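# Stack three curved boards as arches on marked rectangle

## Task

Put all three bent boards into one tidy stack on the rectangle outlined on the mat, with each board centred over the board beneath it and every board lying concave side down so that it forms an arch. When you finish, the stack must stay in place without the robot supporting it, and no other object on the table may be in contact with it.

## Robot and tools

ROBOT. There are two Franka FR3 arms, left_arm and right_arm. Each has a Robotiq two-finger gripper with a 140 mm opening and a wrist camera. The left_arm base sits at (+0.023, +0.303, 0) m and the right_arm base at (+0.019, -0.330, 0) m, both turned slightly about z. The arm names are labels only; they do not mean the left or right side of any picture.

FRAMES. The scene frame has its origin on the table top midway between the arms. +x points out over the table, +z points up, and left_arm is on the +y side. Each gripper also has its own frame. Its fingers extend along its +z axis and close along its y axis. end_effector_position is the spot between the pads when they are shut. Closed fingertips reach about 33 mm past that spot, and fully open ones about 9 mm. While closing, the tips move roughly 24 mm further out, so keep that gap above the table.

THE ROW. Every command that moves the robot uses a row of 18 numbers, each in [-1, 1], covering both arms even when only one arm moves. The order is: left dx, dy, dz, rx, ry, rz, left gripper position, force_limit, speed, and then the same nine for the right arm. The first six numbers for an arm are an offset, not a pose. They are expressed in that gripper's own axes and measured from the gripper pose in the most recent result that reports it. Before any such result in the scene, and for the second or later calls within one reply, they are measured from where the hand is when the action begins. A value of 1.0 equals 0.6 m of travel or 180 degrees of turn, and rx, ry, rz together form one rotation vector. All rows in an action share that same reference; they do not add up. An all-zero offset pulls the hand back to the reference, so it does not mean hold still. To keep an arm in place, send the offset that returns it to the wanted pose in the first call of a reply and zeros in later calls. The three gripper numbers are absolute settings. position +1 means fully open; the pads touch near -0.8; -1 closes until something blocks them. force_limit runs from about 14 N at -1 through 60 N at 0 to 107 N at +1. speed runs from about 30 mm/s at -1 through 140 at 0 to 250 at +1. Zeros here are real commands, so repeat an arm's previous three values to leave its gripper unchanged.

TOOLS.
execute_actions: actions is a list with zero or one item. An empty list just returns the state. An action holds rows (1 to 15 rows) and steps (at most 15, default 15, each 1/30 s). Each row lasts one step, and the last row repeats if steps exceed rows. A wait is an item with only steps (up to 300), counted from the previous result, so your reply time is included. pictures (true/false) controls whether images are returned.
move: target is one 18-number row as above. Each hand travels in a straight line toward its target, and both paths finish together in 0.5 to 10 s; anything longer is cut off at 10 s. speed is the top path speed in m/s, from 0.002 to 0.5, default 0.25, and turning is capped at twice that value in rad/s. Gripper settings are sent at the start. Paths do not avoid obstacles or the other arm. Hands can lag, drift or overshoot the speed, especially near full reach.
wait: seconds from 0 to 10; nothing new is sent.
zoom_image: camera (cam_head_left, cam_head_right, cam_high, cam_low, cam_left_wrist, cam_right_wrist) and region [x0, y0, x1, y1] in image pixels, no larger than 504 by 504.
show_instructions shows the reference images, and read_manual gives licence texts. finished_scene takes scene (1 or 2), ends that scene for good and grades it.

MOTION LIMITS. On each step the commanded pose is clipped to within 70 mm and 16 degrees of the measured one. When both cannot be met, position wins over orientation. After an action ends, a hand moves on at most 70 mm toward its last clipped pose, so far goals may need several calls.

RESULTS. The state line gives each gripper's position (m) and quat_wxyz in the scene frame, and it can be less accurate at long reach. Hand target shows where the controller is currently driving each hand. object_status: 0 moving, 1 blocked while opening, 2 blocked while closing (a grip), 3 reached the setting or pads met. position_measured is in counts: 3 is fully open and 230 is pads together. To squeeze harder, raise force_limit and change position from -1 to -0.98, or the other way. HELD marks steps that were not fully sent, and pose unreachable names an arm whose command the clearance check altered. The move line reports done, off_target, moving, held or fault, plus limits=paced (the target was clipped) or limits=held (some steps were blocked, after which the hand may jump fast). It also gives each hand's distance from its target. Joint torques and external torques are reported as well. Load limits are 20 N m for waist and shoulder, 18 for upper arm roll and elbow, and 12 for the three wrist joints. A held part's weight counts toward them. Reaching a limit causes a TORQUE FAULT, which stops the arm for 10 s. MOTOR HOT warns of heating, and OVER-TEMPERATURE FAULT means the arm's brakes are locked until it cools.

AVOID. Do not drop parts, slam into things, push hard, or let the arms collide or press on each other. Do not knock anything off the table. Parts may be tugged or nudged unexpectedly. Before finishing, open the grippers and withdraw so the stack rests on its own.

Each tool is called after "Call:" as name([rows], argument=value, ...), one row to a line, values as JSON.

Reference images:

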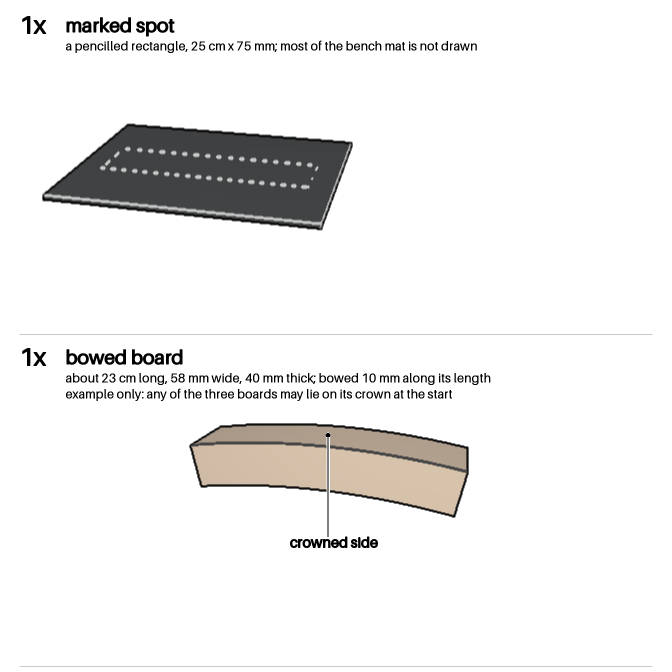

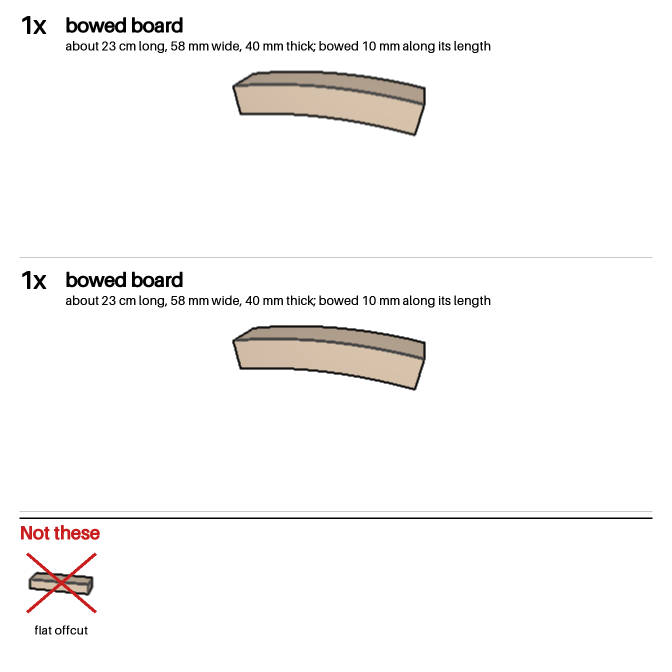

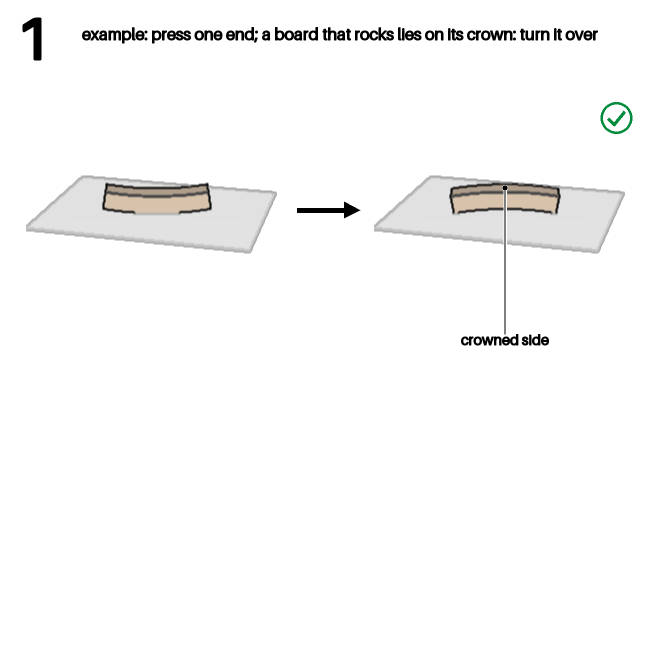

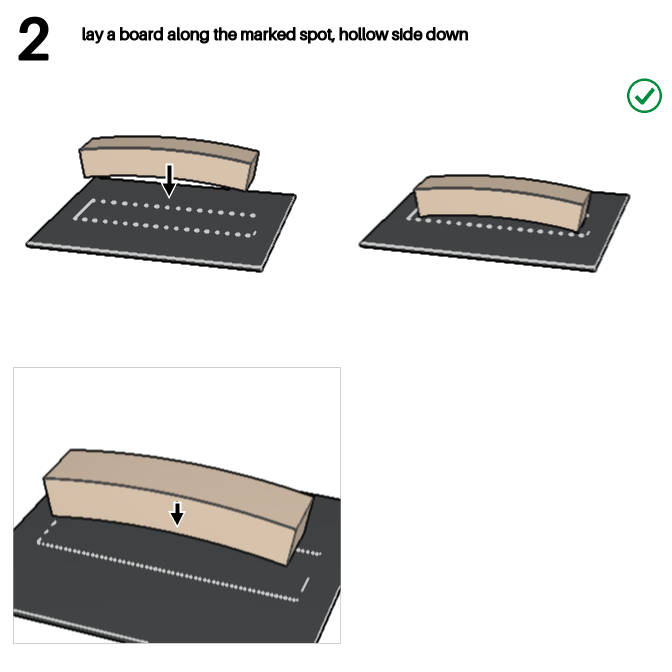

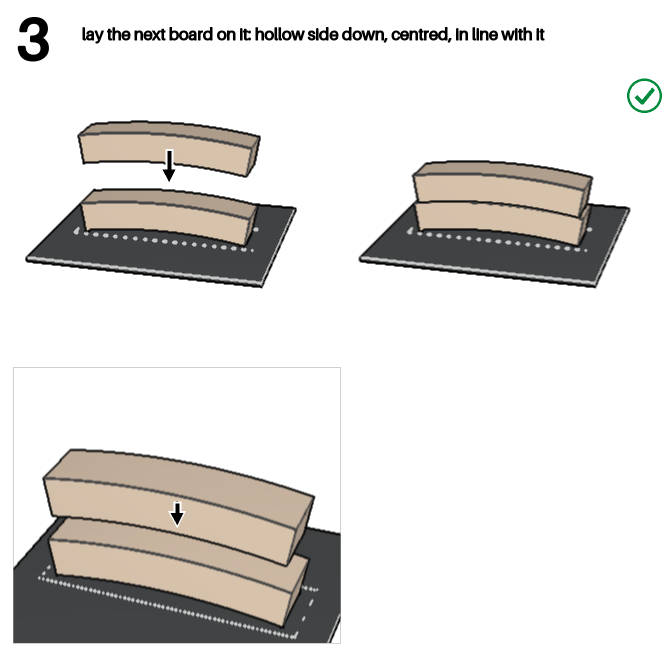

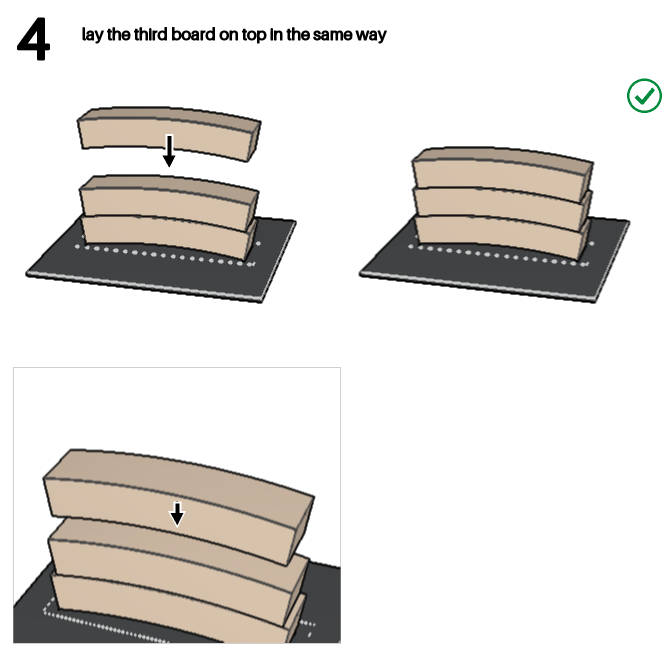

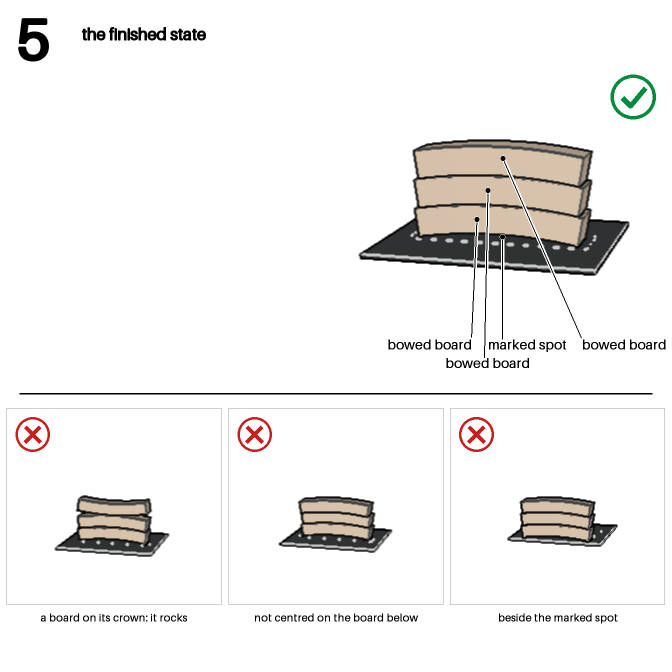

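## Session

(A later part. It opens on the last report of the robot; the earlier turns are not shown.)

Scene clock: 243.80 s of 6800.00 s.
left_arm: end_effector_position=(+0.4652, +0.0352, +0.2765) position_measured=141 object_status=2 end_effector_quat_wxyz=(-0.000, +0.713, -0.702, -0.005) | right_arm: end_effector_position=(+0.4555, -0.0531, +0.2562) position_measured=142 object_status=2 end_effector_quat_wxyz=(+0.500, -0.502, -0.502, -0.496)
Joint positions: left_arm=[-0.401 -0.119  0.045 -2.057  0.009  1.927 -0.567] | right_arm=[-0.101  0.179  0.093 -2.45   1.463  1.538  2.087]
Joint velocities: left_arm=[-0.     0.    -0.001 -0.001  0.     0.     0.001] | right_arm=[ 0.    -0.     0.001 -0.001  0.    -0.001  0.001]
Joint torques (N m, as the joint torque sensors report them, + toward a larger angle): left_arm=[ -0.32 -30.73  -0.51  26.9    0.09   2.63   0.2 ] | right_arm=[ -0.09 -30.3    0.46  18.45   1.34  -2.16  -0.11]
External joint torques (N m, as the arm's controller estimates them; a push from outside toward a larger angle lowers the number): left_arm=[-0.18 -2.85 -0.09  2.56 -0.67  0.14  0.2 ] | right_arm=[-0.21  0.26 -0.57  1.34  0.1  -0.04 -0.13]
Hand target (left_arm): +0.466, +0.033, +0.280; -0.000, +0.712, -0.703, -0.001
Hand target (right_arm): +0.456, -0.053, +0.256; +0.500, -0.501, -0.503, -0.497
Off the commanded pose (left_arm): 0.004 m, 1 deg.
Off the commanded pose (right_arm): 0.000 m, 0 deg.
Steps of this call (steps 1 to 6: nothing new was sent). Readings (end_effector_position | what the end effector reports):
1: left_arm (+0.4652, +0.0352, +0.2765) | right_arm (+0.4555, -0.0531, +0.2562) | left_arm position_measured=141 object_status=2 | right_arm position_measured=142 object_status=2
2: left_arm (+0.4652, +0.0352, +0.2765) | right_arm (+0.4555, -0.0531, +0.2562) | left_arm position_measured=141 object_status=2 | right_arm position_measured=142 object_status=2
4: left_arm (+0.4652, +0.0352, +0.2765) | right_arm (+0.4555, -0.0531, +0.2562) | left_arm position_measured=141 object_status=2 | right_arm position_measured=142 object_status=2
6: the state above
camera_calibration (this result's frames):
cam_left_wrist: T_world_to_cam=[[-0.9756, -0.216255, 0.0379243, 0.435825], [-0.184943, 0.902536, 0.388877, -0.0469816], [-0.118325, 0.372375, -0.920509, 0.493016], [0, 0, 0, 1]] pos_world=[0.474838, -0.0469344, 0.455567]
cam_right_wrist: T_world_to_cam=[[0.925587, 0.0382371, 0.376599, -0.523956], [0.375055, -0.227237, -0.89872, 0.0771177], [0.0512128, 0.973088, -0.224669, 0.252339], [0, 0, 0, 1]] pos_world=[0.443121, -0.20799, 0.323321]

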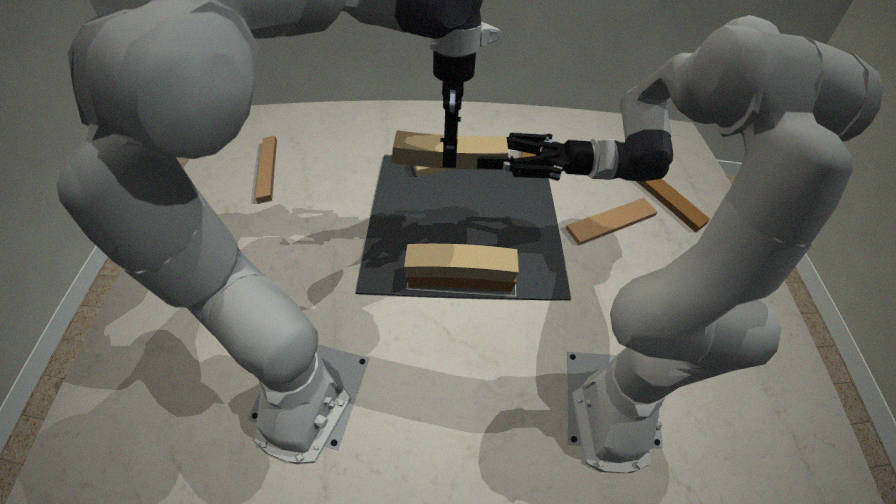

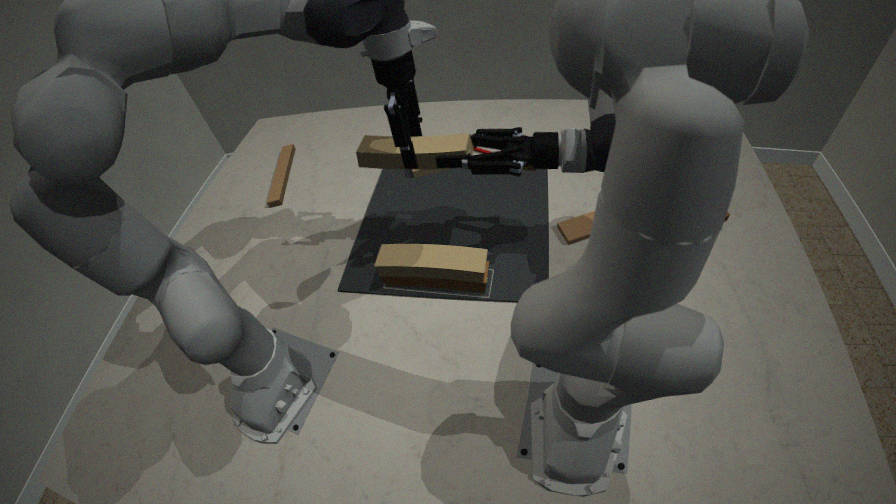

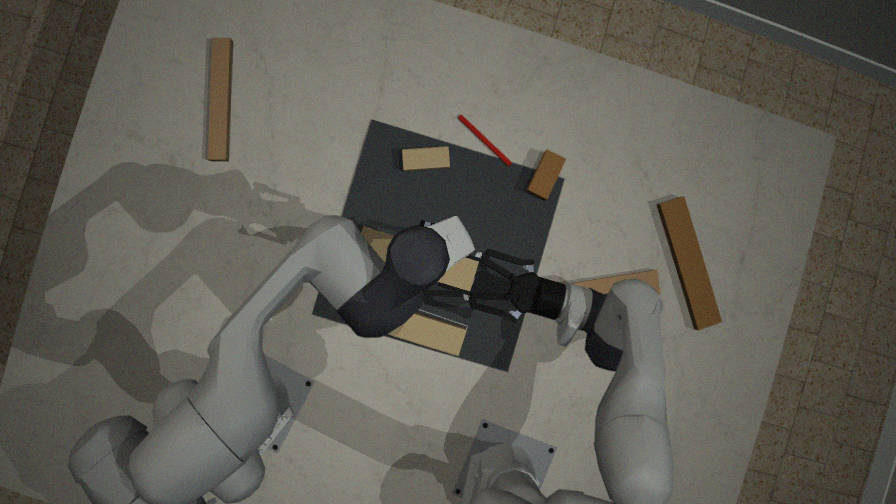

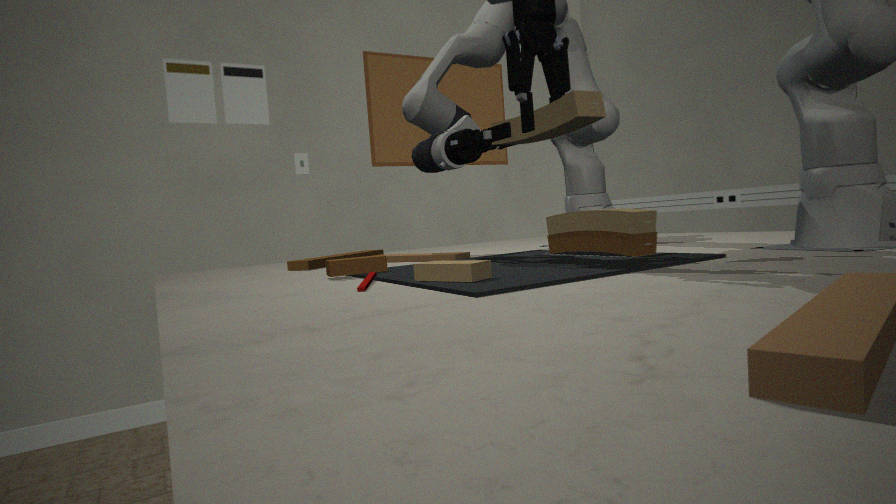

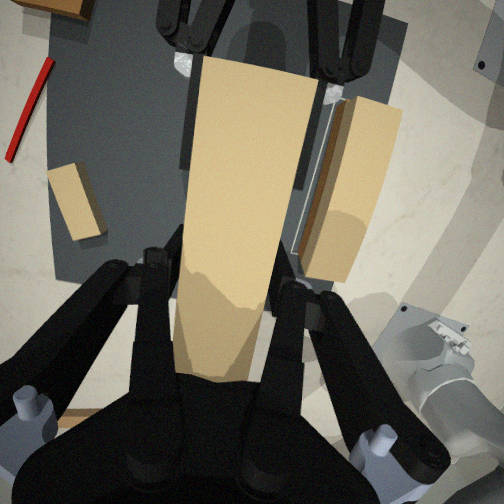

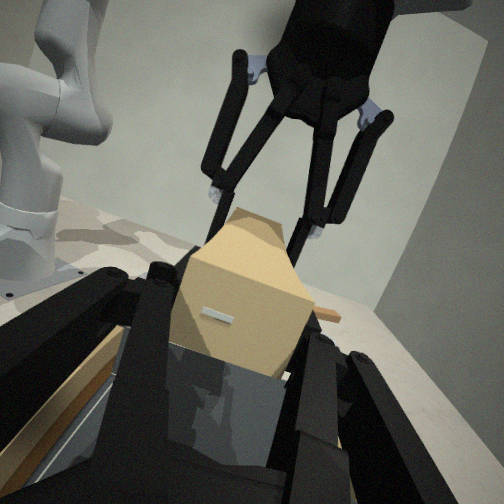

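Call:
execute_actions([
  {"rows":[[0,0,0,0,0,0,0.8,0,0,0.004,0,0,0,0,0,-1,0.7,0]]},
], pictures=false)

Call:
move(target=[0,0,-0.01,0.003,0.003,0,0.8,0,0,0.004,0,0,0,0,-0.99,-1,0.7,0], speed=0.5)

Call:
move(target=[0,0,0,0,0,0,0.8,0,0,-0.004,0,0,0,-0.014,-0.012,-1,0.7,0])

Scene clock: 252.20 s of 6800.00 s.
left_arm: end_effector_position=(+0.4651, +0.0352, +0.2764) position_measured=37 object_status=0 end_effector_quat_wxyz=(-0.000, +0.713, -0.702, -0.005) | right_arm: end_effector_position=(+0.4563, -0.0536, +0.2556) position_measured=142 object_status=2 end_effector_quat_wxyz=(+0.499, -0.503, -0.503, -0.495)
Joint positions: left_arm=[-0.401 -0.119  0.045 -2.057  0.009  1.927 -0.567] | right_arm=[-0.101  0.177  0.093 -2.451  1.463  1.542  2.088]
Joint velocities: left_arm=[ 0.     0.     0.001  0.    -0.001  0.    -0.   ] | right_arm=[0.    0.001 0.    0.001 0.    0.001 0.001]
Joint torques (N m, as the joint torque sensors report them, + toward a larger angle): left_arm=[  0.33 -28.23  -0.34  25.72   0.7    2.27   0.11] | right_arm=[ -0.81 -32.53   1.65  17.97   1.31  -2.95   0.2 ]
External joint torques (N m, as the arm's controller estimates them; a push from outside toward a larger angle lowers the number): left_arm=[ 0.31 -0.24 -0.08  1.32 -0.07 -0.23  0.11] | right_arm=[-0.86 -2.03  0.67  0.8   0.07 -0.85  0.17]
Hand target (left_arm): +0.465, +0.035, +0.276; -0.000, +0.713, -0.702, -0.005
Hand target (right_arm): +0.456, -0.053, +0.259; +0.500, -0.502, -0.502, -0.496
Off the commanded pose (left_arm): 0.000 m, 0 deg.
Off the commanded pose (right_arm): 0.003 m, 0 deg.
Steps of this call (steps 1 to 90: nothing new was sent; then 4.90 s passed at rest; steps 91 to 105: all 15 steps of this action). Readings (end_effector_position | what the end effector reports):
91: left_arm (+0.4652, +0.0352, +0.2764) | right_arm (+0.4555, -0.0532, +0.2563) | left_arm position_measured=141 object_status=0 | right_arm position_measured=142 object_status=2
92: left_arm (+0.4651, +0.0353, +0.2764) | right_arm (+0.4556, -0.0532, +0.2564) | left_arm position_measured=141 object_status=0 | right_arm position_measured=142 object_status=2
94: left_arm (+0.4651, +0.0353, +0.2764) | right_arm (+0.4559, -0.0534, +0.2563) | left_arm position_measured=120 object_status=0 | right_arm position_measured=142 object_status=2
98: left_arm (+0.4651, +0.0353, +0.2764) | right_arm (+0.4561, -0.0535, +0.2559) | left_arm position_measured=90 object_status=0 | right_arm position_measured=142 object_status=2
105: the state above

Scene clock: 257.57 s of 6800.00 s.
left_arm: end_effector_position=(+0.4649, +0.0352, +0.2822) position_measured=28 object_status=3 end_effector_quat_wxyz=(-0.001, +0.713, -0.702, +0.000) | right_arm: end_effector_position=(+0.4548, -0.0547, +0.2521) position_measured=142 object_status=2 end_effector_quat_wxyz=(-0.480, +0.493, -0.519, -0.507)
Joint positions: left_arm=[-0.401 -0.133  0.045 -2.059  0.008  1.927 -0.567] | right_arm=[-0.11   0.171  0.101 -2.457  1.457  1.555 -1.004]
Joint velocities: left_arm=[-0.002  0.001  0.    -0.    -0.001  0.001 -0.   ] | right_arm=[ 0.001  0.002 -0.     0.     0.    -0.002 -0.03 ]
Joint torques (N m, as the joint torque sensors report them, + toward a larger angle): left_arm=[  0.24 -28.64   0.12  25.     0.17   2.58   0.17] | right_arm=[ -0.76 -30.38   0.96  21.71   2.73  -3.83  -0.14]
External joint torques (N m, as the arm's controller estimates them; a push from outside toward a larger angle lowers the number): left_arm=[ 0.34 -1.25  0.54  0.64 -0.59  0.06  0.17] | right_arm=[-0.84 -0.17 -0.04  4.55  1.51 -1.77 -0.12]
Hand target (left_arm): +0.465, +0.035, +0.282; -0.000, +0.713, -0.702, +0.001
Hand target (right_arm): +0.456, -0.054, +0.258; +0.487, -0.495, +0.511, +0.506
Off the commanded pose (left_arm): 0.000 m, 0 deg.
Off the commanded pose (right_arm): 0.006 m, 1 deg.
move: off_target (right_arm); limits=paced
camera_calibration (this result's frames):
cam_left_wrist: T_world_to_cam=[[-0.975851, -0.216258, 0.0307799, 0.43749], [-0.188527, 0.904994, 0.381371, -0.0455403], [-0.11033, 0.366359, -0.923909, 0.495733], [0, 0, 0, 1]] pos_world=[0.473034, -0.0457915, 0.461914]
cam_right_wrist: T_world_to_cam=[[-0.943208, 0.0214228, -0.331511, 0.505796], [-0.328958, -0.199365, 0.923061, -0.064247], [-0.046317, 0.979691, 0.195089, 0.191872], [0, 0, 0, 1]] pos_world=[0.464823, -0.21162, 0.189548]

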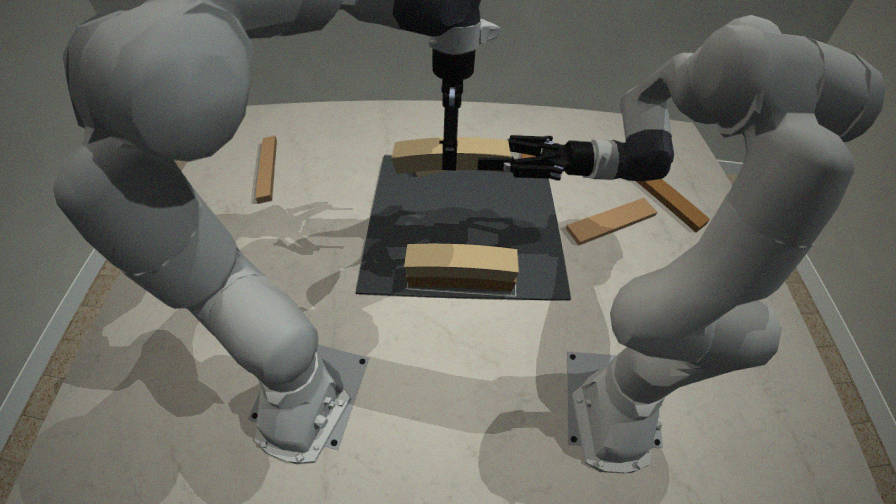

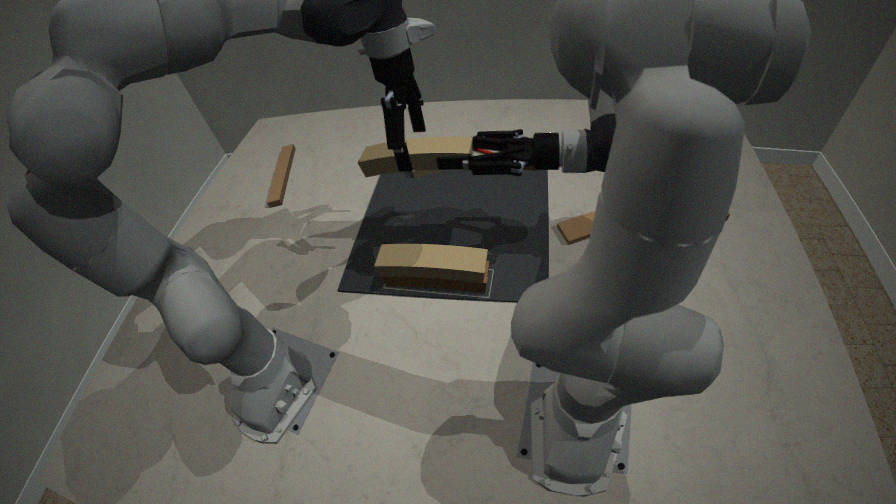

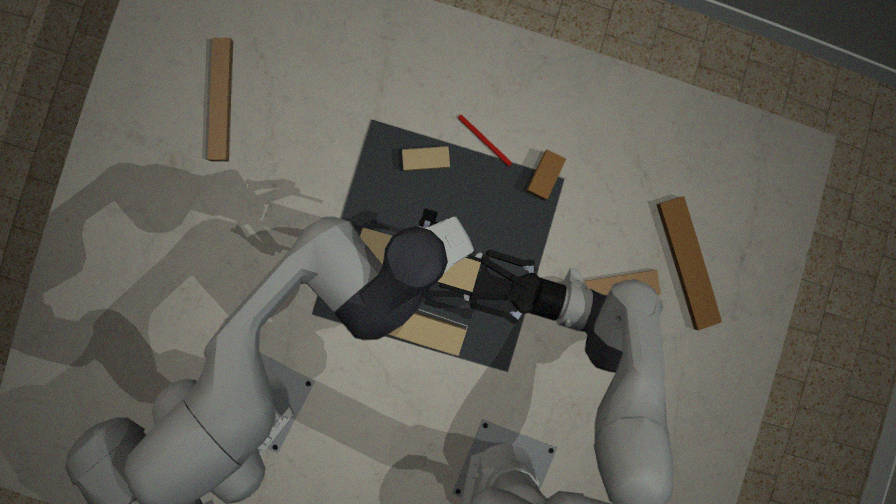

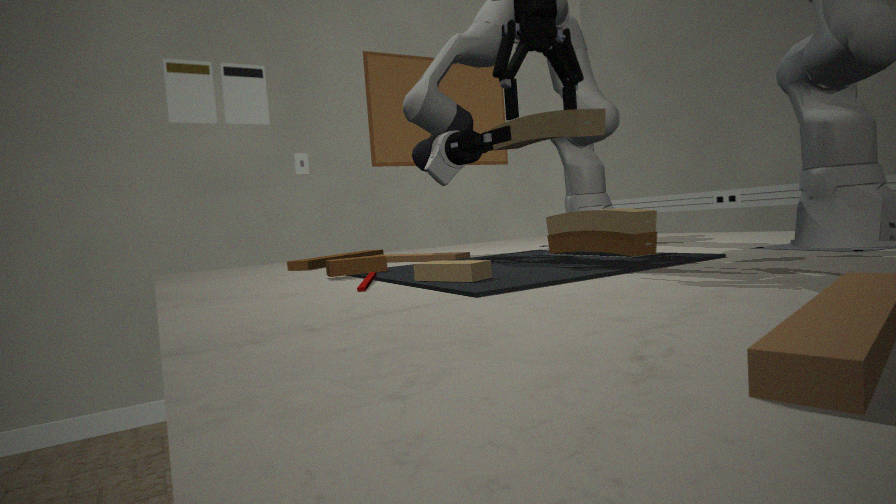

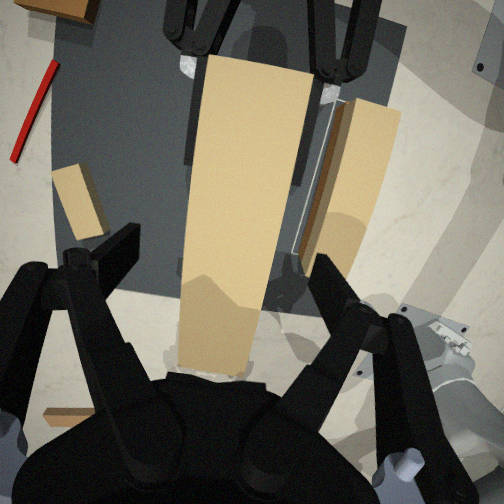

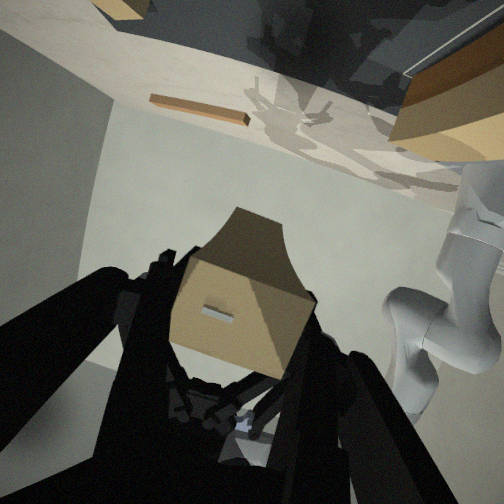

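Scene clock: 258.43 s of 6800.00 s.
left_arm: end_effector_position=(+0.4649, +0.0352, +0.2822) position_measured=28 object_status=3 end_effector_quat_wxyz=(-0.001, +0.713, -0.702, +0.000) | right_arm: end_effector_position=(+0.4535, -0.0556, +0.2487) position_measured=142 object_status=2 end_effector_quat_wxyz=(-0.493, +0.490, -0.507, -0.509)
Joint positions: left_arm=[-0.401 -0.133  0.045 -2.059  0.008  1.927 -0.567] | right_arm=[-0.118  0.202  0.101 -2.456  1.464  1.532 -1.053]
Joint velocities: left_arm=[-0.     0.001  0.001 -0.001  0.001  0.    -0.002] | right_arm=[ 0.     0.    -0.    -0.     0.001 -0.006 -0.025]
Joint torques (N m, as the joint torque sensors report them, + toward a larger angle): left_arm=[  0.07 -27.62  -0.18  25.91   0.66   2.27   0.09] | right_arm=[ -1.15 -30.93   1.83  21.     2.76  -4.01  -0.24]
External joint torques (N m, as the arm's controller estimates them; a push from outside toward a larger angle lowers the number): left_arm=[ 0.05 -0.24  0.11  1.58 -0.11 -0.25  0.09] | right_arm=[-1.14 -0.19  0.75  4.36  1.57 -1.84 -0.22]
Hand target (left_arm): +0.465, +0.035, +0.282; -0.001, +0.713, -0.702, +0.000
Hand target (right_arm): +0.455, -0.055, +0.255; +0.501, -0.491, +0.499, +0.509
Off the commanded pose (left_arm): 0.000 m, 0 deg.
Off the commanded pose (right_arm): 0.006 m, 1 deg.
move: off_target (right_arm)
camera_calibration (this result's frames):
cam_left_wrist: T_world_to_cam=[[-0.975851, -0.216258, 0.03078, 0.43749], [-0.188527, 0.904994, 0.381371, -0.0455403], [-0.11033, 0.366359, -0.923909, 0.495733], [0, 0, 0, 1]] pos_world=[0.473034, -0.0457915, 0.461914]
cam_right_wrist: T_world_to_cam=[[-0.936183, 0.0343826, -0.349826, 0.50553], [-0.348238, -0.226219, 0.9097, -0.0511409], [-0.0478595, 0.973469, 0.223756, 0.186537], [0, 0, 0, 1]] pos_world=[0.464387, -0.210539, 0.181632]

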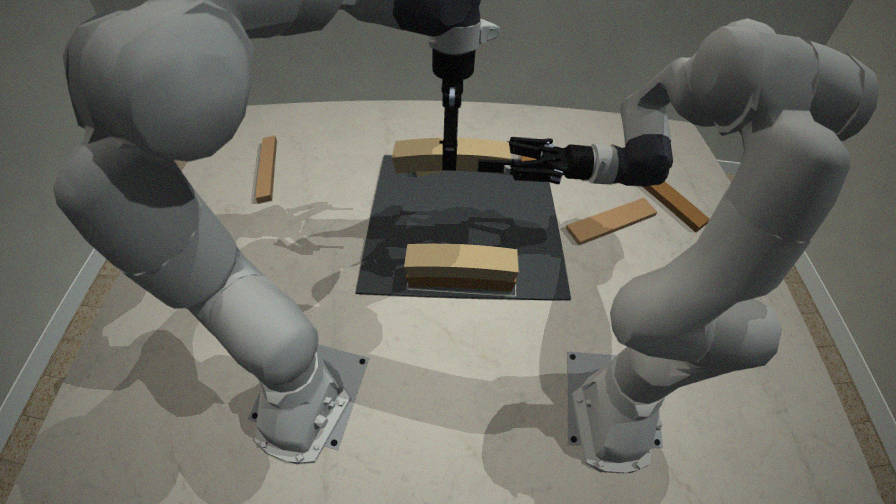

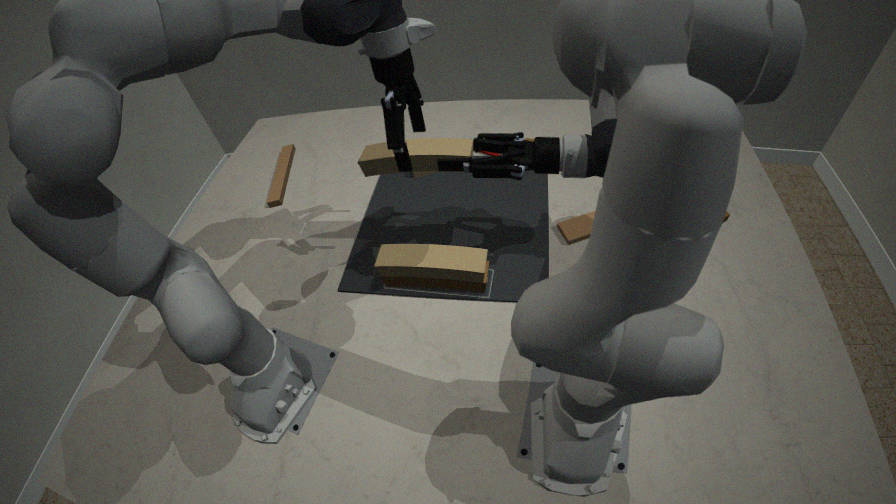

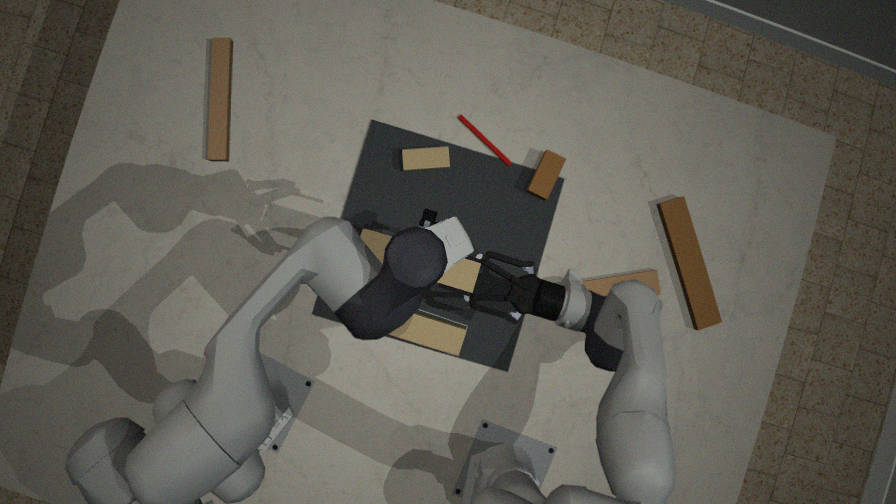

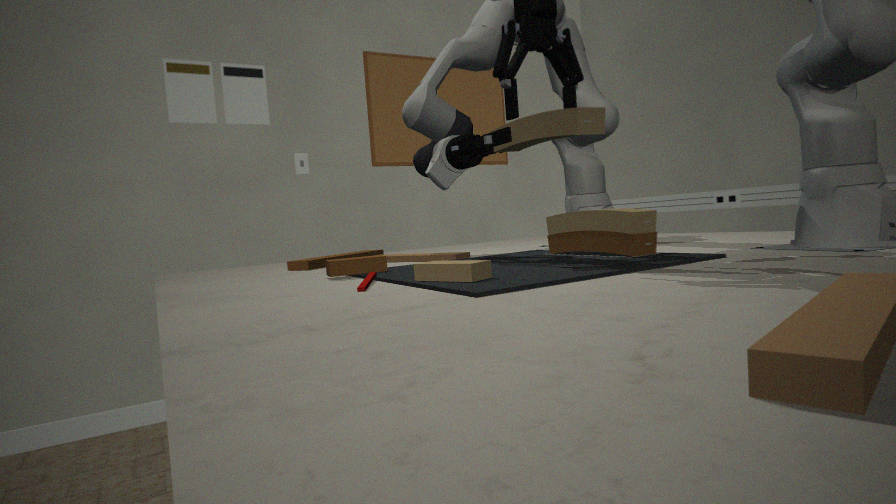

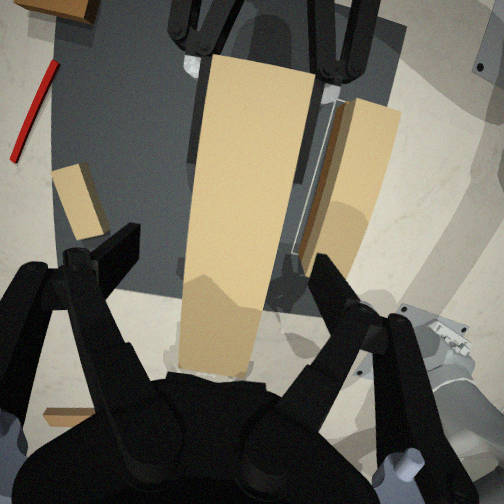

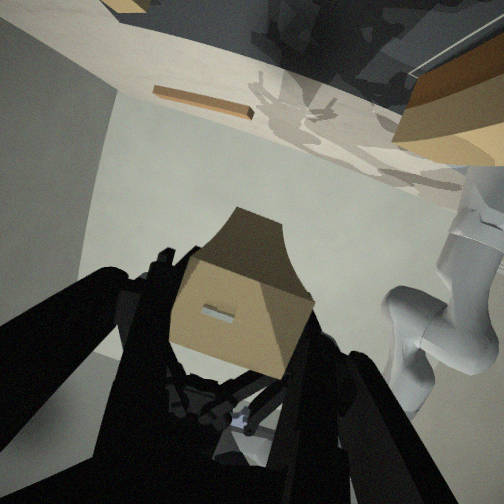

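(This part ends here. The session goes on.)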